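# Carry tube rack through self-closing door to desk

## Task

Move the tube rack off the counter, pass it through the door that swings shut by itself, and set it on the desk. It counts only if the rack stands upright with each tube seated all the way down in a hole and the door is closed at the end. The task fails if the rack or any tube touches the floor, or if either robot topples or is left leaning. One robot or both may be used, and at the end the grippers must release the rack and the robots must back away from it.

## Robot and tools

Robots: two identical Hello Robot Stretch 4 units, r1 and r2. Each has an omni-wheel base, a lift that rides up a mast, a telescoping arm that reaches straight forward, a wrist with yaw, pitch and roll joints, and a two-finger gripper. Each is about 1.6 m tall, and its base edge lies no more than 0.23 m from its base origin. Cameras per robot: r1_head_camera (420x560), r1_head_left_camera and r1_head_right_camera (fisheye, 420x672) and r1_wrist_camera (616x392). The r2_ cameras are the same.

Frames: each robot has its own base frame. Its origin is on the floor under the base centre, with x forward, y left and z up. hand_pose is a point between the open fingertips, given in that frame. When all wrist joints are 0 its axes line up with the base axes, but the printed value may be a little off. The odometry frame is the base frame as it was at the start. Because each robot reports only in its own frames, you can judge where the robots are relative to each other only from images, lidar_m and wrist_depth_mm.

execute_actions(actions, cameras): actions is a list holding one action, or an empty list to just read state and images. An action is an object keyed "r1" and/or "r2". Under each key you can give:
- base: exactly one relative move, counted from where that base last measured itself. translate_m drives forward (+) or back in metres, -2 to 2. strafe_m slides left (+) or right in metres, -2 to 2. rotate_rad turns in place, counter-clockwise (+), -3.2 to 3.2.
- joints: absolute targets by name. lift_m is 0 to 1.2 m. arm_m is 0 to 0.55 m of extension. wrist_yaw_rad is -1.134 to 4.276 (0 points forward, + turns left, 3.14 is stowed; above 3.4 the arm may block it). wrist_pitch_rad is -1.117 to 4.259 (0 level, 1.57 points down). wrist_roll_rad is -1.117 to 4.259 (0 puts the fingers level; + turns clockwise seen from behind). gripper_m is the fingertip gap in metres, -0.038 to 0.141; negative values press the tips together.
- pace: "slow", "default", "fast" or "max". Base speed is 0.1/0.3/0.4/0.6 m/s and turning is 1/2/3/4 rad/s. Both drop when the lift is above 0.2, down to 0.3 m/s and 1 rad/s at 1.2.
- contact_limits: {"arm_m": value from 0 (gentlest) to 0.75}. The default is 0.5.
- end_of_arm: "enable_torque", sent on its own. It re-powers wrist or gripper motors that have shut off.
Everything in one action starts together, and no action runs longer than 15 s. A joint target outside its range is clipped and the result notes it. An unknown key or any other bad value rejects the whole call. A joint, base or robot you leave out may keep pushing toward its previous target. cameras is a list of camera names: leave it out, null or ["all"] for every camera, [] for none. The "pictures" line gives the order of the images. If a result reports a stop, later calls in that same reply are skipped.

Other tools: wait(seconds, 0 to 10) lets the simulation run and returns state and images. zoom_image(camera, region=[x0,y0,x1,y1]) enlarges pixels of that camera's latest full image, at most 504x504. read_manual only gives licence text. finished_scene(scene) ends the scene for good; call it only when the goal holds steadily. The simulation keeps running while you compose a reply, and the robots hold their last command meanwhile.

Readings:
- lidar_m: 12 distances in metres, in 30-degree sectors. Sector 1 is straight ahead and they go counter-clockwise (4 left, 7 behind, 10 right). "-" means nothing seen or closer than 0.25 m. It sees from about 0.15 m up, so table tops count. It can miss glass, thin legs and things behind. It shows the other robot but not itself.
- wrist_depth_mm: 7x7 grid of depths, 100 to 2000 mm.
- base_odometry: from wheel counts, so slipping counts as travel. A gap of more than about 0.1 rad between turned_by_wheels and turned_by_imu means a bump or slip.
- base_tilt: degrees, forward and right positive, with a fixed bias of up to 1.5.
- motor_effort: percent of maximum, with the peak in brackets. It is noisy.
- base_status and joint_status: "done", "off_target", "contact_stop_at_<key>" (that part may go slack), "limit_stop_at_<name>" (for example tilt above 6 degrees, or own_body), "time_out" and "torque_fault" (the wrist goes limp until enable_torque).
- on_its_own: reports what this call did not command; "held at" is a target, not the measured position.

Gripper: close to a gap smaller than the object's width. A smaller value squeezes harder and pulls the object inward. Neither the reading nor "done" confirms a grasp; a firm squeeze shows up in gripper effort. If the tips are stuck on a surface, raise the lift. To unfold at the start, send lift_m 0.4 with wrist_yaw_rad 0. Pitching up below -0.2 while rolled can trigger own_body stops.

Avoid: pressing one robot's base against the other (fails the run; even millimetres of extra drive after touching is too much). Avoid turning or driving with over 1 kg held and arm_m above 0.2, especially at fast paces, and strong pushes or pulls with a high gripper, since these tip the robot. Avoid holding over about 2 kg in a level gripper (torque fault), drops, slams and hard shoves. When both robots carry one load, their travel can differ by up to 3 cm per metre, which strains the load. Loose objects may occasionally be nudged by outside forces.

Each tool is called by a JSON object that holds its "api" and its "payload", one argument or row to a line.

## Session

{"api": "execute_actions", "payload": {
  "actions": []
}}

Scene clock: 0.00 s.
r1.base_odometry: x=+0.000 y=+0.000 heading=+0.000 (m, m, rad; r1's odometry frame)
r1.turned_by_wheels: +0.000 (rad since the last result)
r1.turned_by_imu: +0.000 (rad since the last result)
r1.base_tilt: forward=-0.2 right=+0.0 (deg)
r1.lidar_m: 0.87 0.87 0.81 0.70 0.69 0.83 1.62 1.28 1.36 1.31 1.30 1.01
r1.base_status: not commanded
r1.joint_positions: lift_m=+0.258 arm_m=+0.001 wrist_yaw_rad=+3.252 wrist_pitch_rad=-0.018 wrist_roll_rad=-0.006 gripper_m=+0.057
r1.joint_status: not commanded
r1.motor_effort: lift_m=+21 arm_m=+0 wrist_yaw_rad=-1 wrist_pitch_rad=-5 wrist_roll_rad=+0 gripper_m=-5 wheel_0=+0 wheel_1=+0 wheel_2=+0 (%)
r1.hand_pose: x=-0.1248 y=+0.0551 z=+0.4410 quat_wxyz=(-0.055, +0.009, -0.003, +0.998) (m; r1's base frame)
r1.wrist_depth_mm: - - 132 - - 1138 809 / - - 118 187 - 1118 809 / - - 125 183 - 1098 820 / 145 139 136 - - 1098 809 / 186 - - - 1921 1118 798 / 187 1308 200 1464 192 1042 809 / 188 891 991 - 991 946 798
r2.base_odometry: x=+0.000 y=+0.000 heading=+0.000 (m, m, rad; r2's odometry frame)
r2.turned_by_wheels: +0.000 (rad since the last result)
r2.turned_by_imu: +0.000 (rad since the last result)
r2.base_tilt: forward=-0.6 right=-0.6 (deg)
r2.lidar_m: 1.22 1.31 1.49 1.92 1.87 2.15 1.77 1.53 0.85 0.64 0.67 0.77
r2.base_status: not commanded
r2.joint_positions: lift_m=+0.274 arm_m=+0.001 wrist_yaw_rad=+3.185 wrist_pitch_rad=-0.015 wrist_roll_rad=+0.010 gripper_m=+0.057
r2.joint_status: not commanded
r2.motor_effort: lift_m=+20 arm_m=-1 wrist_yaw_rad=-2 wrist_pitch_rad=-6 wrist_roll_rad=+1 gripper_m=-2 wheel_0=-1 wheel_1=-1 wheel_2=+0 (%)
r2.hand_pose: x=-0.1198 y=+0.0748 z=+0.4566 quat_wxyz=(-0.022, +0.007, +0.005, +1.000) (m; r2's base frame)
r2.wrist_depth_mm: - - 137 - - - 1983 / - - 135 - - - 1983 / - 108 134 - - - 1983 / - 124 145 - - - 1983 / 197 1708 1863 - - - 1921 / 215 1756 210 - 216 - 1808 / 214 1118 1205 160 1160 1255 1308
pictures: r1_head_camera, r1_head_left_camera, r1_head_right_camera, r1_wrist_camera, r2_head_camera, r2_head_left_camera, r2_head_right_camera, r2_wrist_camera
Images, in order (width x height): r1_head_camera 420x560, r1_head_left_camera 420x672, r1_head_right_camera 420x672, r1_wrist_camera 616x392, r2_head_camera 420x560, r2_head_left_camera 420x672, r2_head_right_camera 420x672, r2_wrist_camera 616x392.

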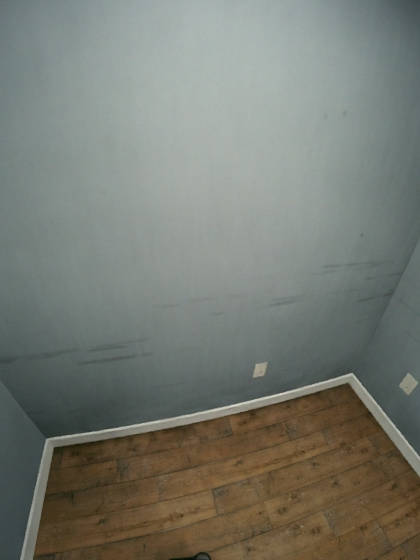

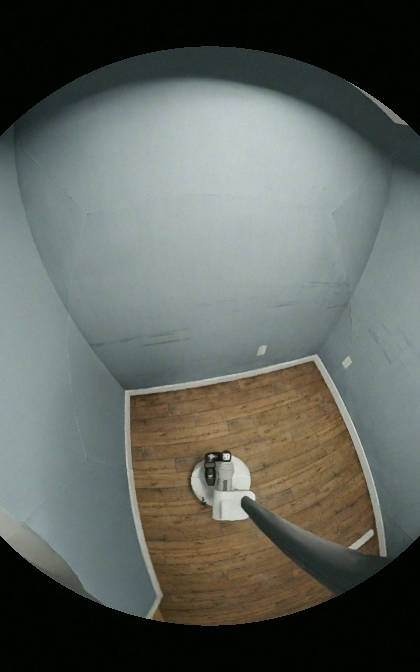

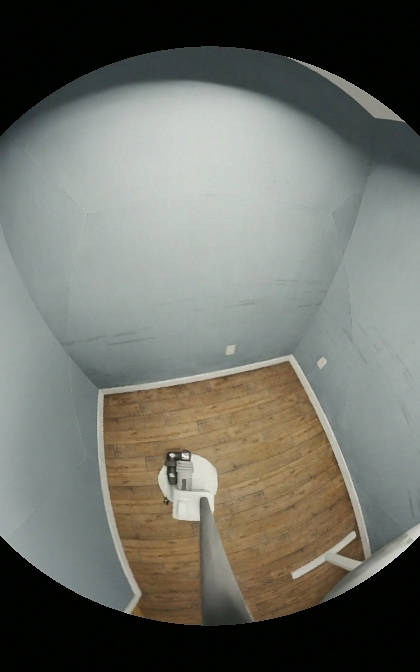

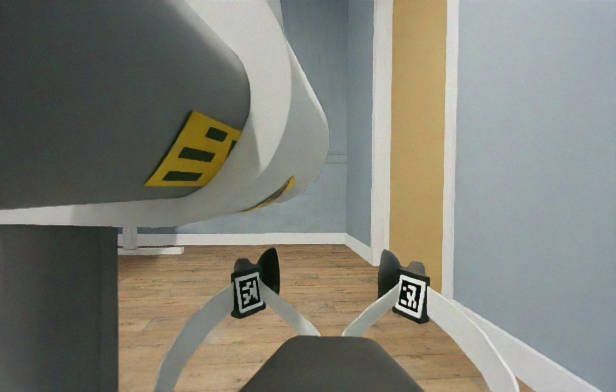

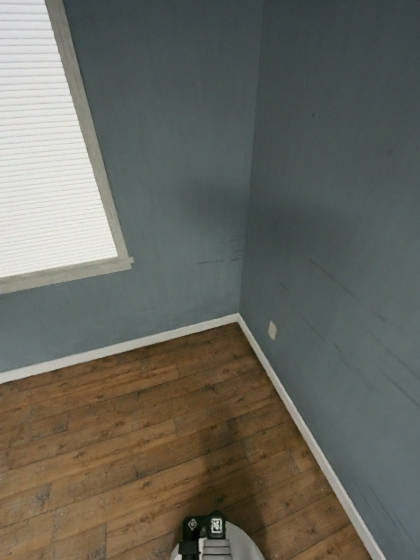

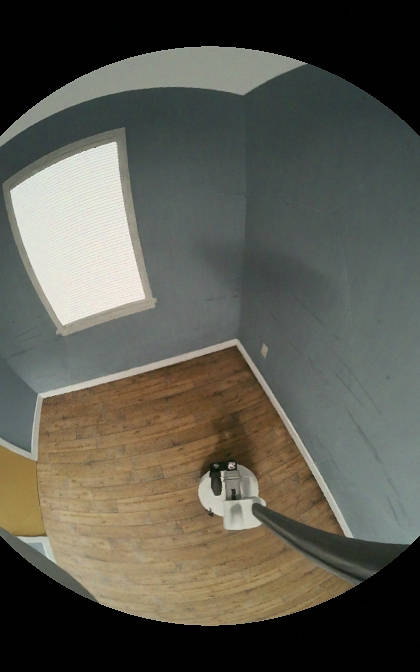

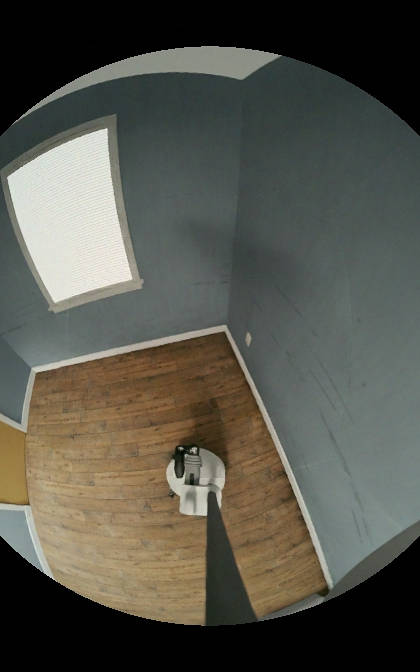

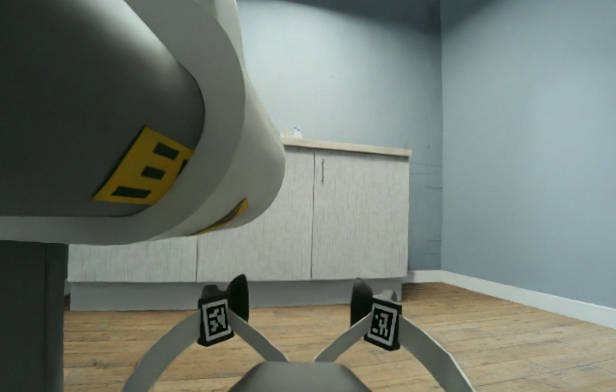

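{"api": "zoom_image", "payload": {
  "camera": "r2_wrist_camera",
  "region": [240, 80, 460, 220]
}}

{"api": "zoom_image", "payload": {
  "camera": "r2_head_left_camera",
  "region": [0, 330, 200, 630]
}}

{"api": "zoom_image", "payload": {
  "camera": "r1_wrist_camera",
  "region": [300, 0, 616, 392]
}}

Region (240, 80, 460, 220) of r2_wrist_camera's 616x392 image, scaled by 2.291; it fills the top 321 rows of this view, and the rest is white.

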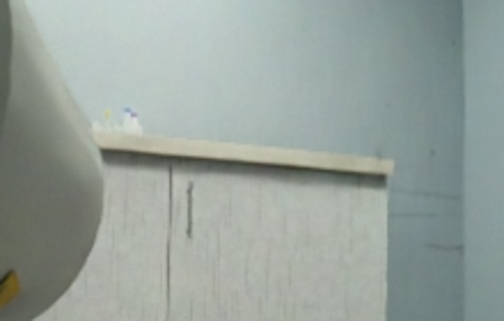

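Region (0, 330, 200, 630) of r2_head_left_camera's 420x672 image, scaled by 1.680, with more detail than that image has.

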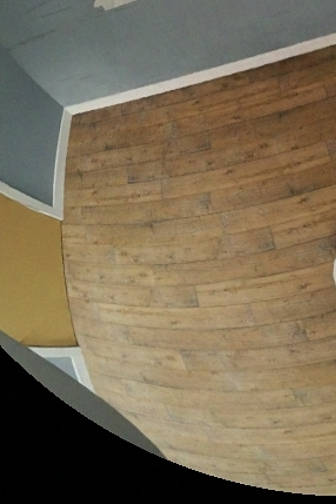

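Region (300, 0, 616, 392) of r1_wrist_camera's 616x392 image, scaled by 1.286; it fills the left 406 columns of this view, and the rest is white.

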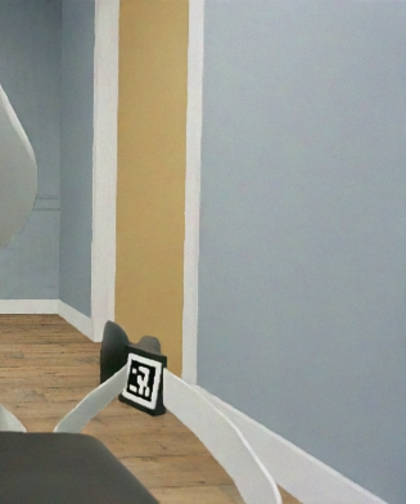

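{"api": "zoom_image", "payload": {
  "camera": "r1_wrist_camera",
  "region": [340, 0, 500, 160]
}}

{"api": "zoom_image", "payload": {
  "camera": "r2_head_right_camera",
  "region": [0, 360, 120, 600]
}}

{"api": "zoom_image", "payload": {
  "camera": "r1_head_right_camera",
  "region": [80, 440, 420, 640]
}}

Region (340, 0, 500, 160) of r1_wrist_camera's 616x392 image, scaled by 3.150.

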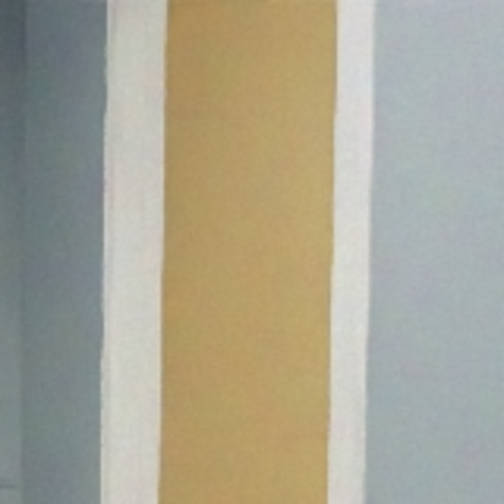

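Region (0, 360, 120, 600) of r2_head_right_camera's 420x672 image, scaled by 2.100, with more detail than that image has.

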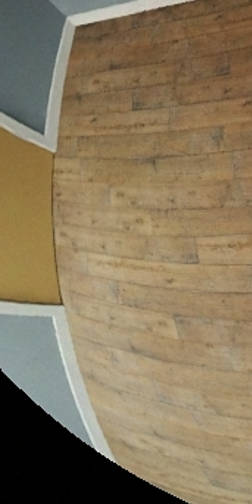

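Region (80, 440, 420, 640) of r1_head_right_camera's 420x672 image, scaled by 1.482, with more detail than that image has; it fills the top 296 rows of this view, and the rest is white.

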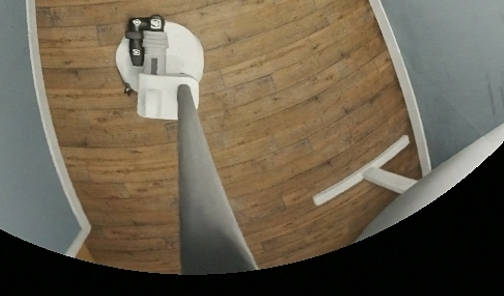

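{"api": "execute_actions", "payload": {
  "actions": [
    {"r1": {"base": {"translate_m": -1.45}, "joints": {"lift_m": 0.17, "wrist_yaw_rad": 3.1}, "pace": "max"}, "r2": {"base": {"translate_m": -1.18}, "joints": {"lift_m": 0.86, "wrist_yaw_rad": 0.0, "wrist_pitch_rad": 0.15, "gripper_m": 0.141}, "pace": "max"}}
  ]
}}

Scene clock: 122.77 s.
r1.base_odometry: x=-1.450 y=+0.000 heading=+0.000 (m, m, rad; r1's odometry frame)
r1.turned_by_wheels: +0.000 (rad since the last result)
r1.turned_by_imu: +0.004 (rad since the last result)
r1.base_tilt: forward=-0.2 right=-0.2 (deg)
r1.lidar_m: 2.28 0.68 0.41 0.41 0.41 0.49 0.72 1.49 1.02 0.86 0.86 1.96
r1.base_status: done
r1.joint_positions: lift_m=+0.170 arm_m=+0.001 wrist_yaw_rad=+3.100 wrist_pitch_rad=-0.017 wrist_roll_rad=-0.006 gripper_m=+0.057
r1.joint_status: all done
r1.motor_effort: lift_m=+17(20) arm_m=+0(0) wrist_yaw_rad=-1(7) wrist_pitch_rad=-6(6) wrist_roll_rad=+1(0) gripper_m=-2(3) wheel_0=+1(11) wheel_1=+2(7) wheel_2=+1(14) (%)
r1.hand_pose: x=-0.1130 y=+0.0993 z=+0.3535 quat_wxyz=(+0.021, +0.009, -0.003, +1.000) (m; r1's base frame)
r1.wrist_depth_mm: - 139 1537 1138 759 508 402 / - 116 148 1138 759 512 399 / - 121 160 1118 759 508 402 / 141 141 1537 1138 768 512 399 / 1397 1464 1537 991 707 512 399 / 991 1182 200 946 191 492 399 / 723 831 831 - 668 469 397
r2.base_odometry: x=-1.180 y=+0.001 heading=+0.000 (m, m, rad; r2's odometry frame)
r2.turned_by_wheels: +0.000 (rad since the last result)
r2.turned_by_imu: +0.003 (rad since the last result)
r2.base_tilt: forward=-0.5 right=-0.6 (deg)
r2.lidar_m: 1.94 2.43 1.89 1.56 1.53 0.81 0.64 0.63 0.71 1.04 1.03 1.17
r2.base_status: done
r2.joint_positions: lift_m=+0.860 arm_m=+0.001 wrist_yaw_rad=+0.000 wrist_pitch_rad=+0.152 wrist_roll_rad=+0.010 gripper_m=+0.141
r2.joint_status: all done
r2.motor_effort: lift_m=+23(30) arm_m=+0(1) wrist_yaw_rad=+0(6) wrist_pitch_rad=-6(4) wrist_roll_rad=+1(1) gripper_m=+1(4) wheel_0=-2(9) wheel_1=-2(12) wheel_2=-1(15) (%)
r2.hand_pose: x=+0.4574 y=-0.0874 z=+0.9942 quat_wxyz=(+0.997, +0.005, +0.076, +0.000) (m; r2's base frame)
r2.wrist_depth_mm: 1863 1983 - - 1618 1160 931 / 1921 - - - 1661 1160 917 / 1921 - - - 1661 1160 904 / 1983 - - - 1708 1182 917 / 1983 - - - 1661 1182 917 / - 206 - - 1576 1025 917 / 1808 1756 1863 150 1618 1060 931
pictures: r1_head_camera, r1_head_left_camera, r1_head_right_camera, r1_wrist_camera, r2_head_camera, r2_head_left_camera, r2_head_right_camera, r2_wrist_camera
Images, in order (width x height): r1_head_camera 420x560, r1_head_left_camera 420x672, r1_head_right_camera 420x672, r1_wrist_camera 616x392, r2_head_camera 420x560, r2_head_left_camera 420x672, r2_head_right_camera 420x672, r2_wrist_camera 616x392.

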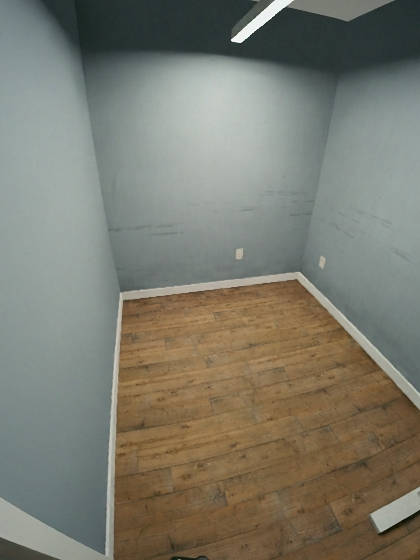

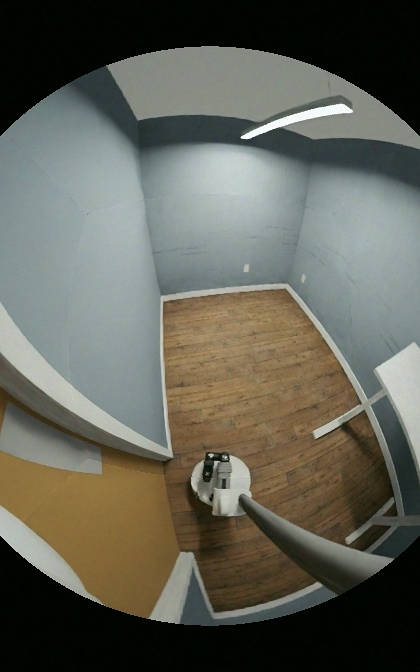

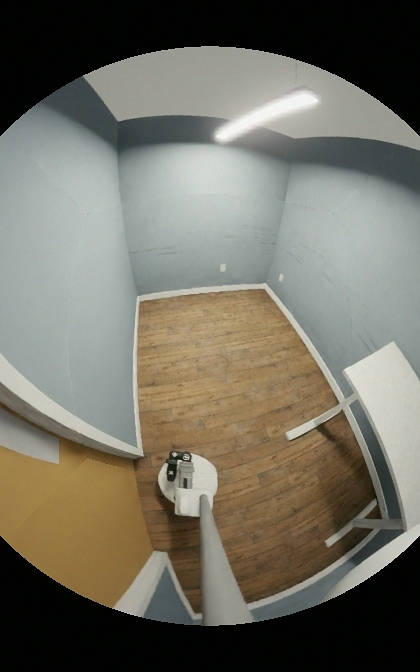

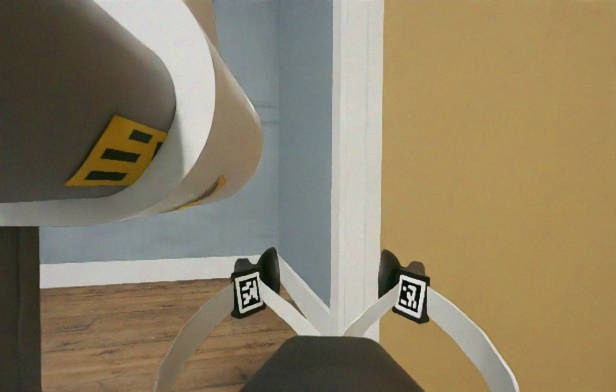

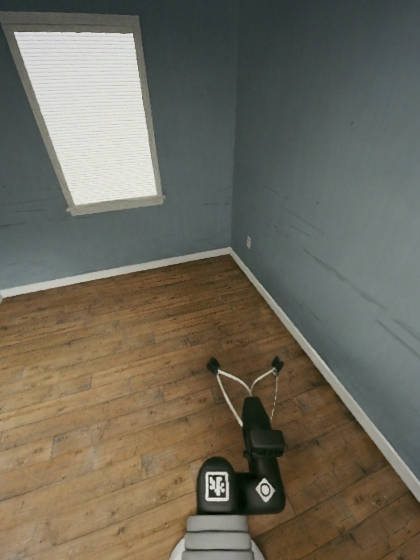

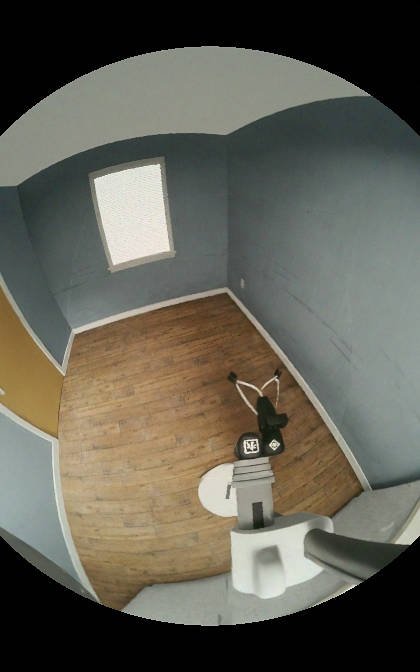

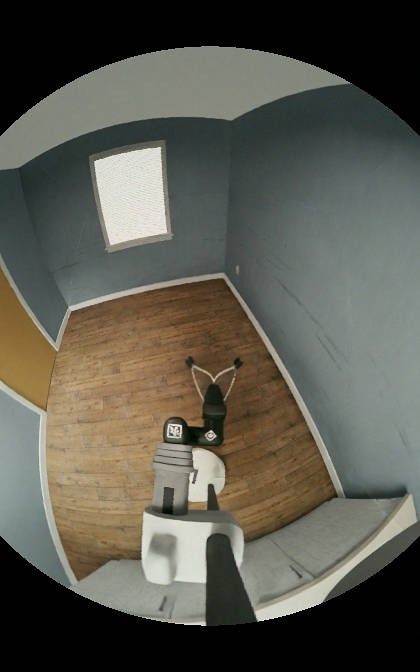

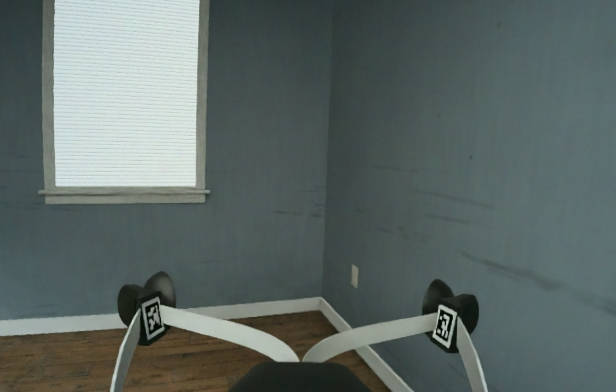

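{"api": "execute_actions", "payload": {
  "actions": [
    {"r1": {"base": {"rotate_rad": 0.508}, "pace": "fast"}, "r2": {"base": {"rotate_rad": -2.85}, "pace": "fast"}}
  ]
}}

Scene clock: 156.67 s.
r1.base_odometry: x=-1.450 y=+0.000 heading=+0.508 (m, m, rad; r1's odometry frame)
r1.turned_by_wheels: +0.508 (rad since the last result)
r1.turned_by_imu: +0.514 (rad since the last result)
r1.base_tilt: forward=-0.2 right=+0.0 (deg)
r1.lidar_m: 0.69 0.40 0.42 0.42 0.50 0.71 1.48 1.02 0.87 0.85 1.95 2.29
r1.base_status: done
r1.joint_positions: lift_m=+0.170 arm_m=+0.001 wrist_yaw_rad=+3.100 wrist_pitch_rad=-0.017 wrist_roll_rad=-0.006 gripper_m=+0.057
r1.joint_status: not commanded
r1.motor_effort: lift_m=+17(17) arm_m=+0(0) wrist_yaw_rad=+0(2) wrist_pitch_rad=-5(6) wrist_roll_rad=-1(1) gripper_m=-3(2) wheel_0=+0(6) wheel_1=+0(8) wheel_2=+1(8) (%)
r1.hand_pose: x=-0.1130 y=+0.0993 z=+0.3535 quat_wxyz=(+0.021, +0.009, -0.003, +1.000) (m; r1's base frame)
r1.wrist_depth_mm: - 139 1661 1618 1499 1098 621 / - 115 148 1576 1537 1098 621 / - 121 159 1661 1499 1042 627 / 141 141 1661 1618 1464 1042 621 / 1499 1808 1756 1576 1499 1025 621 / 991 1205 200 1229 191 866 627 / 723 798 831 - 820 741 634
r2.base_odometry: x=-1.180 y=+0.000 heading=-2.850 (m, m, rad; r2's odometry frame)
r2.turned_by_wheels: -2.850 (rad since the last result)
r2.turned_by_imu: -2.889 (rad since the last result)
r2.base_tilt: forward=-0.5 right=-0.7 (deg)
r2.lidar_m: 0.64 0.67 0.91 1.05 1.09 1.47 2.45 2.26 1.63 1.53 1.00 0.68
r2.base_status: done
r2.joint_positions: lift_m=+0.860 arm_m=+0.001 wrist_yaw_rad=+0.000 wrist_pitch_rad=+0.152 wrist_roll_rad=+0.010 gripper_m=+0.141
r2.joint_status: not commanded
r2.motor_effort: lift_m=+23(23) arm_m=-1(1) wrist_yaw_rad=+0(2) wrist_pitch_rad=-7(6) wrist_roll_rad=+1(1) gripper_m=+1(0) wheel_0=+2(7) wheel_1=+1(9) wheel_2=+0(7) (%)
r2.hand_pose: x=+0.4574 y=-0.0875 z=+0.9942 quat_wxyz=(+0.997, +0.005, +0.076, +0.000) (m; r2's base frame)
r2.wrist_depth_mm: 991 991 1008 1025 1025 1025 1025 / 1008 1025 1025 1025 1042 1042 1042 / 1042 1025 1042 1060 1060 1078 1078 / 1042 1042 1060 1060 1060 1078 1098 / 559 580 609 627 647 654 668 / 433 206 442 449 449 455 466 / 466 469 473 151 484 488 496
pictures: r1_head_camera, r1_head_left_camera, r1_head_right_camera, r1_wrist_camera, r2_head_camera, r2_head_left_camera, r2_head_right_camera, r2_wrist_camera
Images, in order (width x height): r1_head_camera 420x560, r1_head_left_camera 420x672, r1_head_right_camera 420x672, r1_wrist_camera 616x392, r2_head_camera 420x560, r2_head_left_camera 420x672, r2_head_right_camera 420x672, r2_wrist_camera 616x392.

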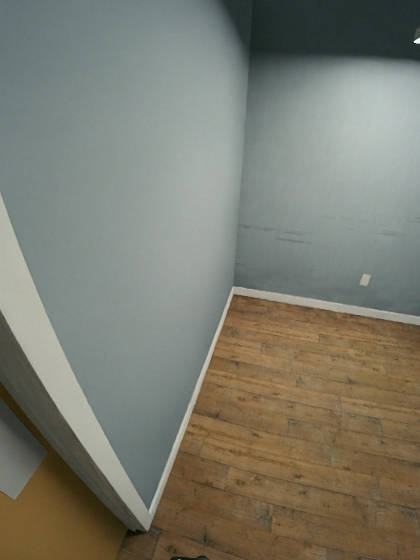

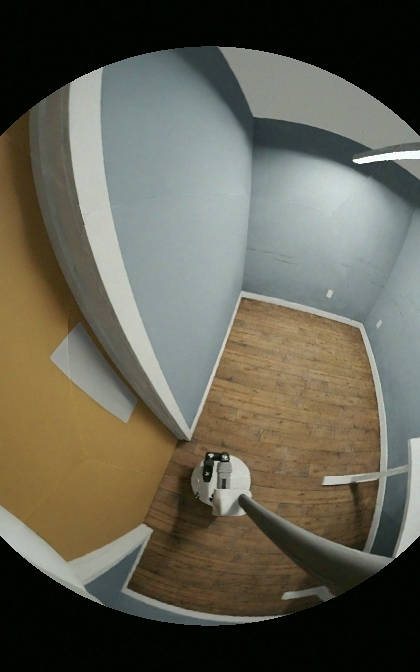

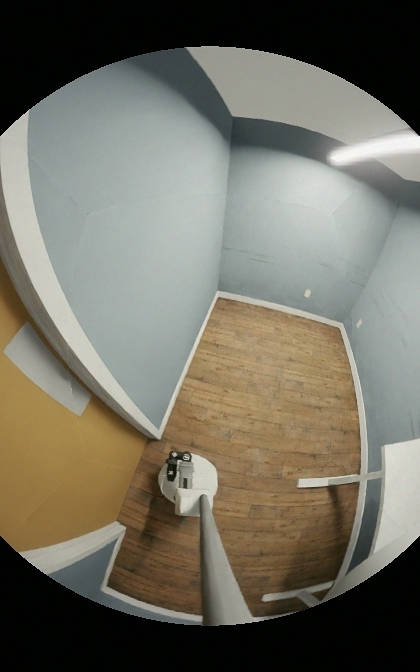

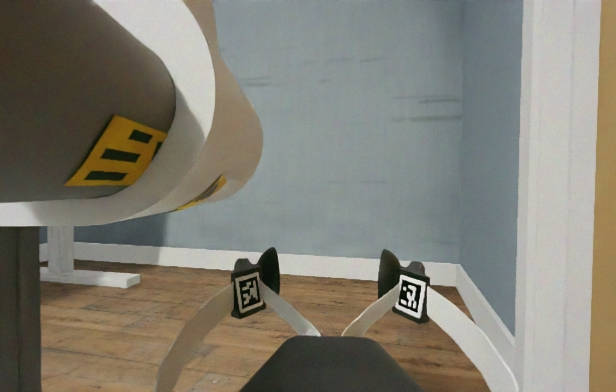

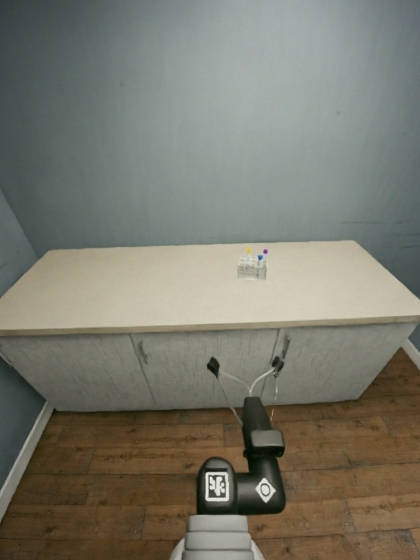

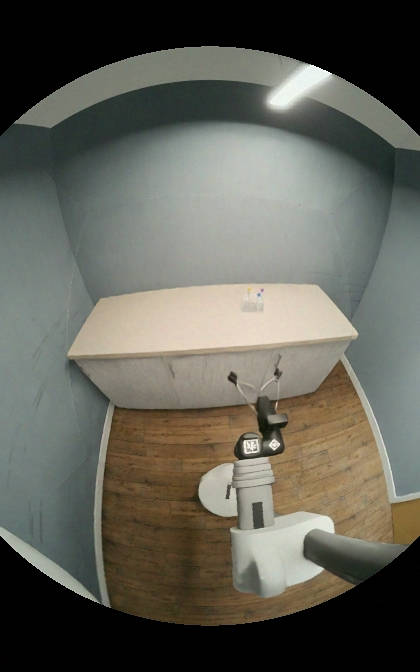

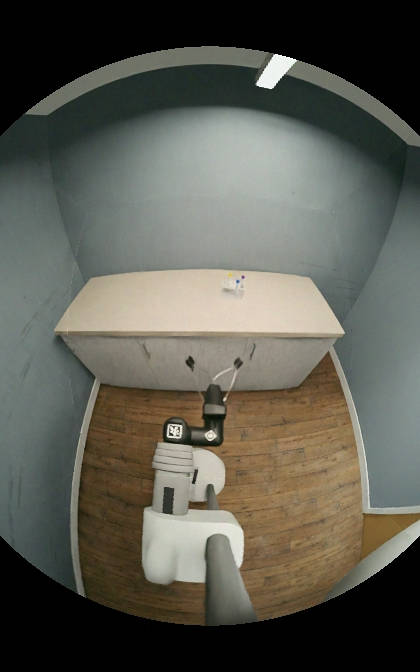

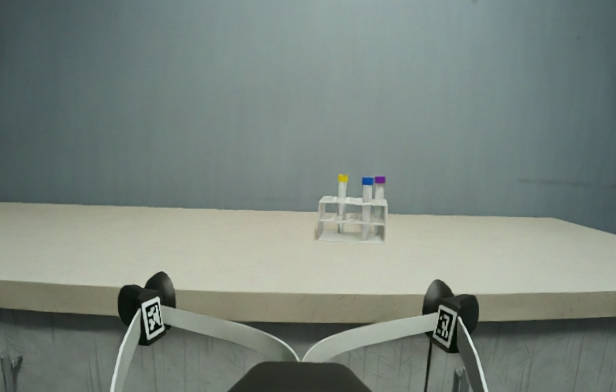

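{"api": "zoom_image", "payload": {
  "camera": "r2_wrist_camera",
  "region": [290, 155, 420, 255]
}}

{"api": "zoom_image", "payload": {
  "camera": "r2_head_camera",
  "region": [210, 230, 300, 300]
}}

Region (290, 155, 420, 255) of r2_wrist_camera's 616x392 image, scaled by 3.877; it fills the top 388 rows of this view, and the rest is white.

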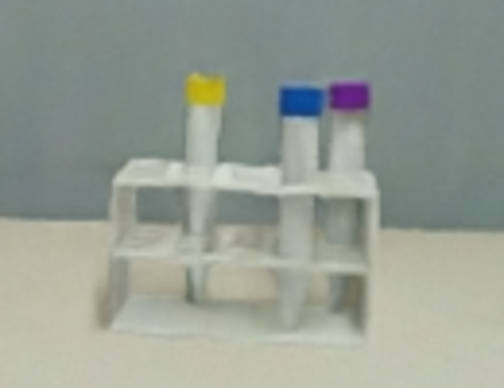

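Region (210, 230, 300, 300) of r2_head_camera's 420x560 image, scaled by 5.600, with more detail than that image has.

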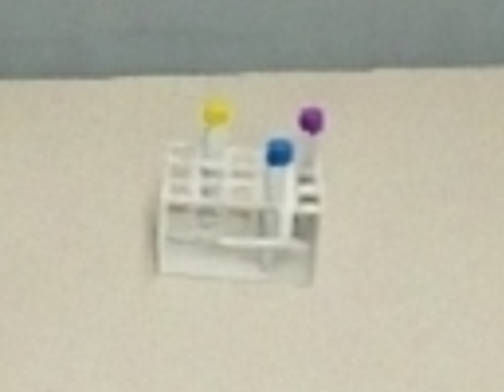

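{"api": "execute_actions", "payload": {
  "actions": [
    {"r1": {"base": {"strafe_m": 0.255}, "pace": "default"}, "r2": {"base": {"rotate_rad": -0.069}, "joints": {"lift_m": 0.836, "arm_m": 0.40, "wrist_yaw_rad": -0.09}, "pace": "default"}}
  ],
  "cameras": ["r1_head_left_camera", "r2_head_camera", "r2_wrist_camera"]
}}

Scene clock: 195.63 s.
r1.base_odometry: x=-1.574 y=+0.223 heading=+0.508 (m, m, rad; r1's odometry frame)
r1.turned_by_wheels: +0.000 (rad since the last result)
r1.turned_by_imu: -0.001 (rad since the last result)
r1.base_tilt: forward=-0.2 right=+0.0 (deg)
r1.lidar_m: 0.30 0.25 0.25 - 0.25 0.38 1.41 1.32 1.11 1.11 2.23 2.36
r1.base_status: done
r1.joint_positions: lift_m=+0.170 arm_m=+0.001 wrist_yaw_rad=+3.100 wrist_pitch_rad=-0.017 wrist_roll_rad=-0.006 gripper_m=+0.057
r1.joint_status: not commanded
r1.motor_effort: lift_m=+17(17) arm_m=+0(0) wrist_yaw_rad=-1(1) wrist_pitch_rad=-6(6) wrist_roll_rad=+0(0) gripper_m=-3(3) wheel_0=+0(9) wheel_1=+0(8) wheel_2=+0(2) (%)
r1.hand_pose: x=-0.1130 y=+0.0994 z=+0.3535 quat_wxyz=(+0.021, +0.009, -0.003, +1.000) (m; r1's base frame)
r1.wrist_depth_mm: - 138 1576 1537 634 370 220 / - 115 149 1537 634 366 219 / - 121 160 1576 640 362 218 / 141 141 1576 1537 634 359 216 / 1537 1756 1618 1537 627 359 216 / 1008 1205 199 1205 191 315 215 / 723 820 820 - 627 286 214
r2.base_odometry: x=-1.180 y=+0.000 heading=-2.919 (m, m, rad; r2's odometry frame)
r2.turned_by_wheels: -0.069 (rad since the last result)
r2.turned_by_imu: -0.068 (rad since the last result)
r2.base_tilt: forward=-0.5 right=-0.7 (deg)
r2.lidar_m: 0.62 0.66 0.86 1.04 1.06 1.38 2.42 2.44 1.63 1.52 1.04 0.66
r2.base_status: done
r2.joint_positions: lift_m=+0.836 arm_m=+0.399 wrist_yaw_rad=-0.090 wrist_pitch_rad=+0.152 wrist_roll_rad=+0.010 gripper_m=+0.141
r2.joint_status: all done
r2.motor_effort: lift_m=+15(21) arm_m=+7(7) wrist_yaw_rad=-1(5) wrist_pitch_rad=-5(5) wrist_roll_rad=+1(1) gripper_m=+1(1) wheel_0=+2(6) wheel_1=+1(3) wheel_2=+0(4) (%)
r2.hand_pose: x=+0.8457 y=-0.1127 z=+0.9709 quat_wxyz=(+0.996, +0.008, +0.076, -0.045) (m; r2's base frame)
r2.wrist_depth_mm: 580 603 627 661 691 723 750 / 585 615 640 668 699 732 768 / 597 621 654 683 715 750 788 / 615 634 668 366 723 768 798 / 473 492 418 340 492 554 569 / 307 207 327 330 336 320 347 / 237 234 243 150 250 248 255
pictures: r1_head_left_camera, r2_head_camera, r2_wrist_camera
Images, in order (width x height): r1_head_left_camera 420x672, r2_head_camera 420x560, r2_wrist_camera 616x392.

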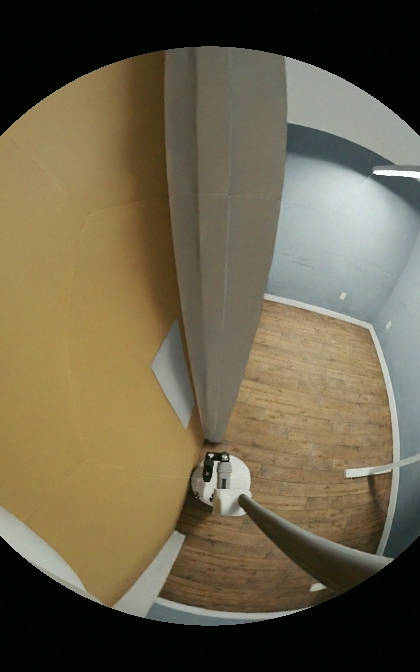

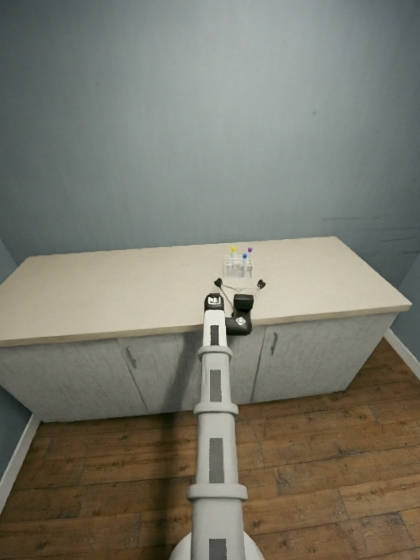

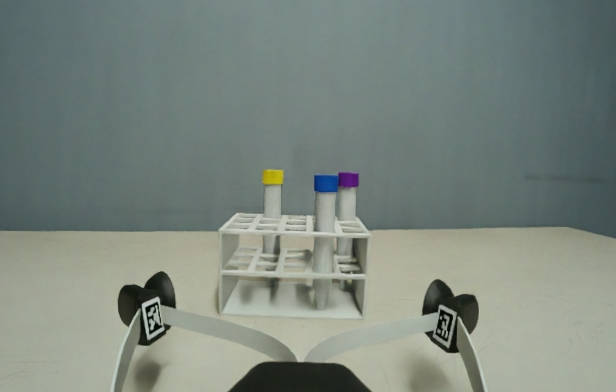

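{"api": "zoom_image", "payload": {
  "camera": "r2_wrist_camera",
  "region": [110, 150, 490, 392]
}}

Region (110, 150, 490, 392) of r2_wrist_camera's 616x392 image, scaled by 1.326; it fills the top 321 rows of this view, and the rest is white.

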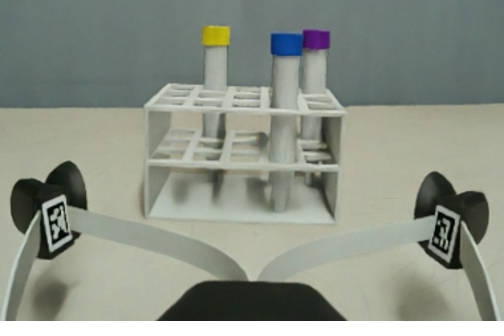

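{"api": "execute_actions", "payload": {
  "actions": [
    {"r1": {"base": {"strafe_m": 0.36}, "pace": "default"}, "r2": {"joints": {"lift_m": 0.829, "arm_m": 0.52}, "contact_limits": {"arm_m": 0.2}, "pace": "slow"}}
  ],
  "cameras": ["r1_head_left_camera", "r2_head_camera", "r2_wrist_camera"]
}}

Scene clock: 213.77 s.
r1.base_odometry: x=-1.749 y=+0.537 heading=+0.508 (m, m, rad; r1's odometry frame)
r1.turned_by_wheels: +0.000 (rad since the last result)
r1.turned_by_imu: -0.001 (rad since the last result)
r1.base_tilt: forward=-0.3 right=+0.0 (deg)
r1.lidar_m: 1.91 1.64 0.31 0.25 - 0.25 0.30 1.56 1.47 1.45 0.45 0.40
r1.base_status: done
r1.joint_positions: lift_m=+0.170 arm_m=+0.001 wrist_yaw_rad=+3.100 wrist_pitch_rad=-0.017 wrist_roll_rad=-0.006 gripper_m=+0.057
r1.joint_status: not commanded
r1.motor_effort: lift_m=+17(17) arm_m=+0(0) wrist_yaw_rad=+1(0) wrist_pitch_rad=-5(6) wrist_roll_rad=+0(1) gripper_m=-2(3) wheel_0=-1(11) wheel_1=+1(12) wheel_2=+1(1) (%)
r1.hand_pose: x=-0.1130 y=+0.0994 z=+0.3535 quat_wxyz=(+0.021, +0.009, -0.003, +1.000) (m; r1's base frame)
r1.wrist_depth_mm: - 139 480 373 270 210 179 / - 115 148 375 270 211 180 / - 121 160 377 271 211 180 / 140 141 484 377 271 211 181 / 1576 1618 609 357 262 212 181 / 1008 1182 200 359 191 206 181 / 732 820 591 - 252 200 181
r2.base_odometry: x=-1.180 y=+0.000 heading=-2.919 (m, m, rad; r2's odometry frame)
r2.turned_by_wheels: +0.000 (rad since the last result)
r2.turned_by_imu: +0.002 (rad since the last result)
r2.base_tilt: forward=-0.6 right=-0.6 (deg)
r2.lidar_m: 0.65 0.65 0.86 1.03 1.06 1.36 2.45 2.42 1.38 1.52 1.04 0.69
r2.base_status: not commanded
r2.joint_positions: lift_m=+0.829 arm_m=+0.519 wrist_yaw_rad=-0.090 wrist_pitch_rad=+0.152 wrist_roll_rad=+0.010 gripper_m=+0.141
r2.joint_status: all done
r2.motor_effort: lift_m=+14(15) arm_m=+8(8) wrist_yaw_rad=+1(1) wrist_pitch_rad=-6(6) wrist_roll_rad=+1(1) gripper_m=+1(0) wheel_0=+2(2) wheel_1=+1(1) wheel_2=+0(0) (%)
r2.contact_limits: arm_m 0.2
r2.hand_pose: x=+0.9656 y=-0.1127 z=+0.9640 quat_wxyz=(+0.996, +0.008, +0.076, -0.045) (m; r2's base frame)
r2.wrist_depth_mm: 473 492 517 544 564 591 615 / 484 504 525 549 574 597 627 / 492 512 535 559 580 615 640 / 504 525 549 569 597 634 654 / 449 469 394 250 230 530 539 / 293 206 223 246 208 306 329 / 225 222 224 151 213 236 250
pictures: r1_head_left_camera, r2_head_camera, r2_wrist_camera
Images, in order (width x height): r1_head_left_camera 420x672, r2_head_camera 420x560, r2_wrist_camera 616x392.

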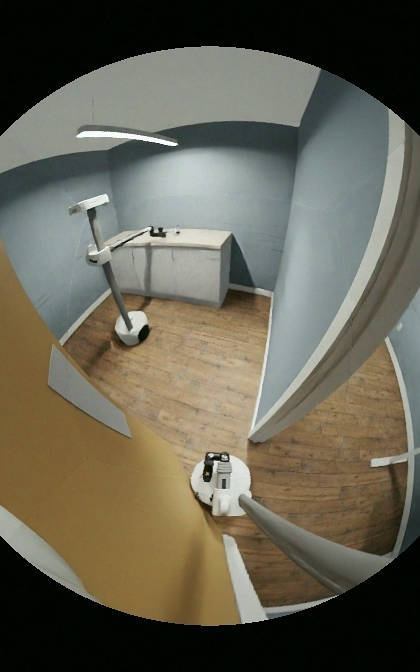

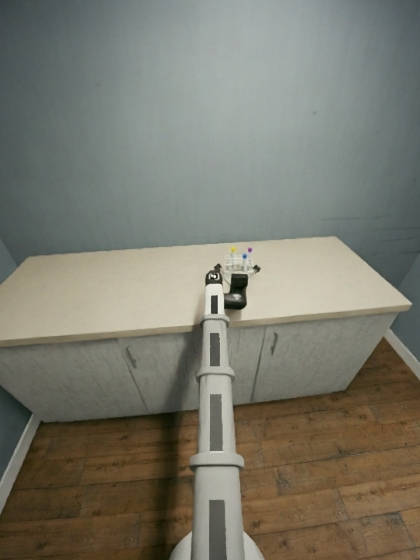

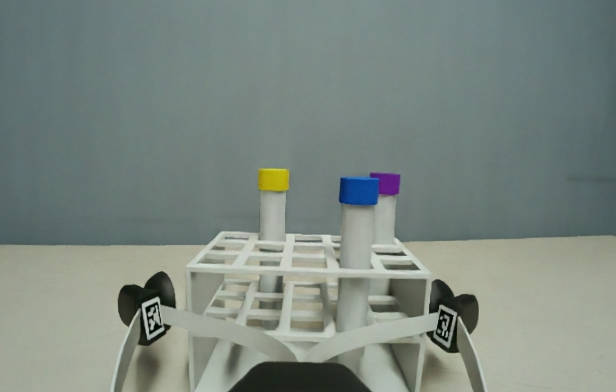

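{"api": "zoom_image", "payload": {
  "camera": "r2_wrist_camera",
  "region": [100, 150, 500, 392]
}}

Region (100, 150, 500, 392) of r2_wrist_camera's 616x392 image, scaled by 1.260; it fills the top 305 rows of this view, and the rest is white.

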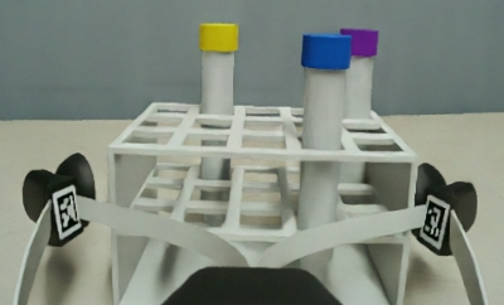

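{"api": "execute_actions", "payload": {
  "actions": [
    {"r1": {"base": {"strafe_m": 0.30}, "pace": "fast"}, "r2": {"joints": {"gripper_m": 0.062}}}
  ],
  "cameras": ["r1_head_left_camera", "r2_wrist_camera"]
}}

Scene clock: 230.17 s.
r1.base_odometry: x=-1.895 y=+0.799 heading=+0.509 (m, m, rad; r1's odometry frame)
r1.turned_by_wheels: +0.000 (rad since the last result)
r1.turned_by_imu: -0.001 (rad since the last result)
r1.base_tilt: forward=-0.2 right=-0.1 (deg)
r1.lidar_m: 1.92 1.46 2.20 0.29 0.25 - 0.25 0.30 1.77 1.75 0.63 0.85
r1.base_status: done
r1.joint_positions: lift_m=+0.170 arm_m=+0.001 wrist_yaw_rad=+3.100 wrist_pitch_rad=-0.017 wrist_roll_rad=-0.006 gripper_m=+0.057
r1.joint_status: not commanded
r1.motor_effort: lift_m=+17(17) arm_m=+0(0) wrist_yaw_rad=+0(1) wrist_pitch_rad=-6(6) wrist_roll_rad=-1(1) gripper_m=-6(2) wheel_0=+0(17) wheel_1=+0(20) wheel_2=+1(4) (%)
r1.hand_pose: x=-0.1130 y=+0.0994 z=+0.3535 quat_wxyz=(+0.021, +0.009, -0.003, +1.000) (m; r1's base frame)
r1.wrist_depth_mm: - 139 329 300 259 230 211 / - 115 150 301 264 232 212 / - 121 160 304 263 232 213 / 141 141 334 306 263 234 213 / 508 445 362 300 259 234 215 / 508 442 200 300 192 230 214 / 512 445 359 - 256 227 216
r2.base_odometry: x=-1.180 y=+0.000 heading=-2.919 (m, m, rad; r2's odometry frame)
r2.turned_by_wheels: +0.000 (rad since the last result)
r2.turned_by_imu: +0.002 (rad since the last result)
r2.base_tilt: forward=-0.5 right=-0.6 (deg)
r2.lidar_m: 0.63 0.64 0.86 1.04 1.05 1.40 2.45 1.48 1.45 1.53 1.06 0.66
r2.base_status: not commanded
r2.joint_positions: lift_m=+0.829 arm_m=+0.519 wrist_yaw_rad=-0.090 wrist_pitch_rad=+0.153 wrist_roll_rad=+0.010 gripper_m=+0.063
r2.joint_status: all done
r2.motor_effort: lift_m=+14(15) arm_m=+8(8) wrist_yaw_rad=+0(0) wrist_pitch_rad=-8(8) wrist_roll_rad=+1(1) gripper_m=-29(30) wheel_0=+2(2) wheel_1=+1(1) wheel_2=+0(0) (%)
r2.hand_pose: x=+0.9656 y=-0.1127 z=+0.9637 quat_wxyz=(+0.996, +0.009, +0.076, -0.045) (m; r2's base frame)
r2.wrist_depth_mm: 477 492 517 539 564 591 615 / 488 504 521 549 574 603 627 / 496 512 535 559 580 615 640 / 504 521 544 564 591 627 661 / 445 466 232 208 229 525 530 / 291 174 231 206 198 325 327 / 213 211 176 174 174 171 248
pictures: r1_head_left_camera, r2_wrist_camera
Images, in order (width x height): r1_head_left_camera 420x672, r2_wrist_camera 616x392.

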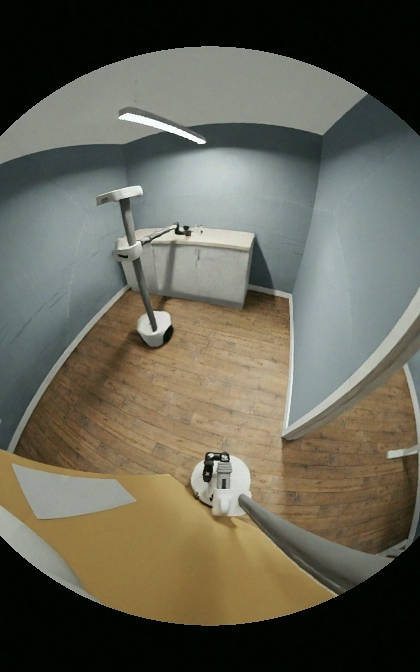

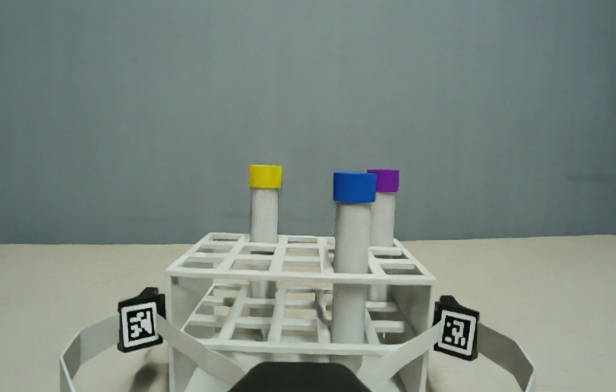

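{"api": "zoom_image", "payload": {
  "camera": "r1_head_left_camera",
  "region": [90, 260, 330, 520]
}}

Region (90, 260, 330, 520) of r1_head_left_camera's 420x672 image, scaled by 1.938, with more detail than that image has; it fills the left 465 columns of this view, and the rest is white.

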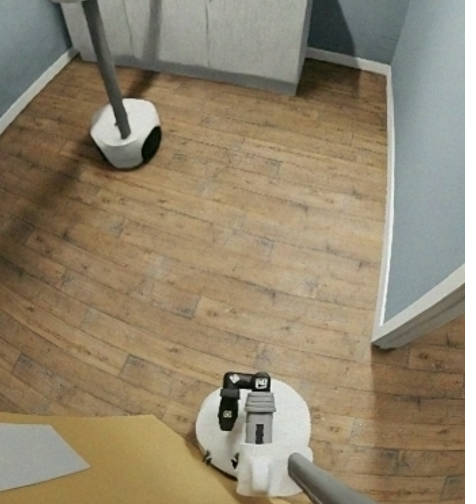

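{"api": "execute_actions", "payload": {
  "actions": [
    {"r1": {"base": {"strafe_m": 0.40}, "pace": "fast"}, "r2": {"base": {"translate_m": -0.33}, "joints": {"lift_m": 0.875, "arm_m": 0.0}, "pace": "default"}}
  ],
  "cameras": ["r1_head_left_camera", "r1_head_right_camera", "r2_head_camera", "r2_wrist_camera"]
}}

Scene clock: 281.57 s.
r1.base_odometry: x=-2.090 y=+1.149 heading=+0.509 (m, m, rad; r1's odometry frame)
r1.turned_by_wheels: +0.000 (rad since the last result)
r1.turned_by_imu: +0.001 (rad since the last result)
r1.base_tilt: forward=-0.4 right=+0.0 (deg)
r1.lidar_m: 1.22 1.06 1.81 1.82 1.29 0.25 0.25 0.25 0.48 2.13 0.98 1.60
r1.base_status: done
r1.joint_positions: lift_m=+0.170 arm_m=+0.001 wrist_yaw_rad=+3.100 wrist_pitch_rad=-0.017 wrist_roll_rad=-0.006 gripper_m=+0.057
r1.joint_status: not commanded
r1.motor_effort: lift_m=+17(17) arm_m=+0(0) wrist_yaw_rad=+0(0) wrist_pitch_rad=-5(5) wrist_roll_rad=-1(1) gripper_m=-4(3) wheel_0=+2(13) wheel_1=-2(15) wheel_2=+1(5) (%)
r1.hand_pose: x=-0.1130 y=+0.0994 z=+0.3535 quat_wxyz=(+0.021, +0.009, -0.003, +1.000) (m; r1's base frame)
r1.wrist_depth_mm: - 139 315 307 1182 1098 1060 / - 115 149 306 1182 1138 1060 / - 121 159 307 1182 1138 1078 / 141 141 319 310 1205 1138 1078 / 382 364 332 309 1182 1138 1098 / 387 366 200 309 192 1118 1060 / 389 368 336 - 831 778 831
r2.base_odometry: x=-0.858 y=+0.073 heading=-2.919 (m, m, rad; r2's odometry frame)
r2.turned_by_wheels: +0.000 (rad since the last result)
r2.turned_by_imu: +0.003 (rad since the last result)
r2.base_tilt: forward=-0.6 right=-0.6 (deg)
r2.lidar_m: 0.41 0.96 1.09 1.02 1.03 1.34 2.13 1.01 1.03 1.54 1.61 0.45
r2.base_status: done
r2.joint_positions: lift_m=+0.875 arm_m=+0.003 wrist_yaw_rad=-0.090 wrist_pitch_rad=+0.153 wrist_roll_rad=+0.010 gripper_m=+0.063
r2.joint_status: all done
joint sent to its limit — the command would take r2.arm_m past its lower limit, so that joint was sent only as far as its limit.
r2.motor_effort: lift_m=+25(24) arm_m=-8(8) wrist_yaw_rad=+1(1) wrist_pitch_rad=-10(10) wrist_roll_rad=+1(1) gripper_m=-29(28) wheel_0=-3(6) wheel_1=-2(9) wheel_2=-1(11) (%)
r2.hand_pose: x=+0.4495 y=-0.1127 z=+1.0087 quat_wxyz=(+0.996, +0.009, +0.076, -0.045) (m; r2's base frame)
r2.wrist_depth_mm: 1205 1255 1308 1366 1464 1499 1576 / 1229 1281 1336 1397 1464 1537 1576 / 1255 1308 1366 1397 1499 1576 1618 / 1255 1308 1366 1205 229 1576 1661 / 723 750 230 208 220 931 1576 / 741 175 231 224 198 946 1661 / 741 768 177 174 173 172 1661
pictures: r1_head_left_camera, r1_head_right_camera, r2_head_camera, r2_wrist_camera
Images, in order (width x height): r1_head_left_camera 420x672, r1_head_right_camera 420x672, r2_head_camera 420x560, r2_wrist_camera 616x392.

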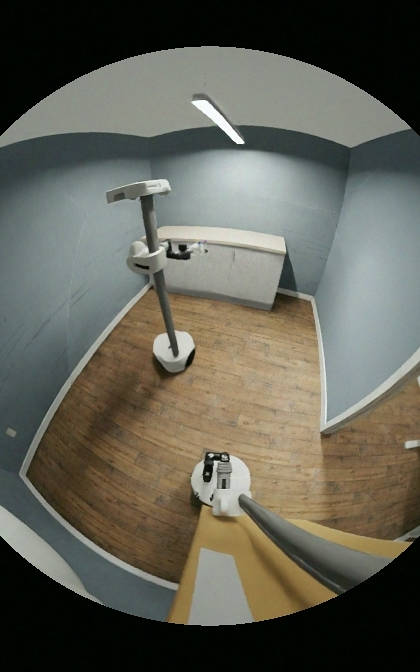

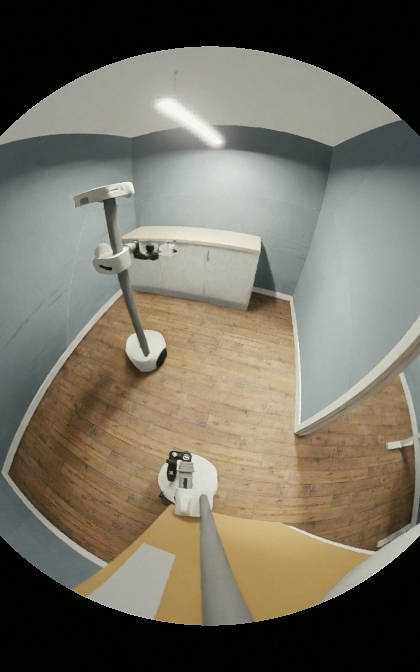

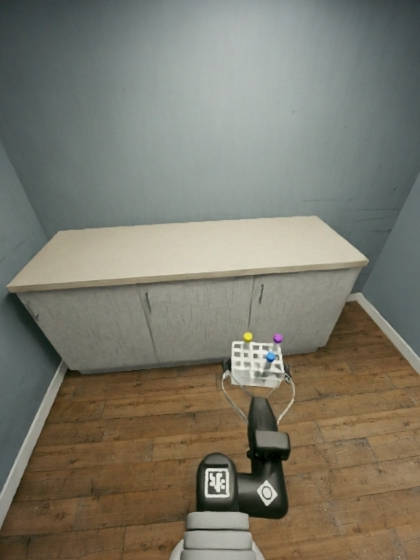

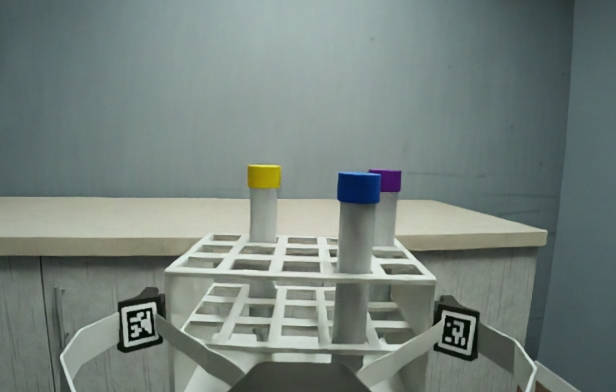

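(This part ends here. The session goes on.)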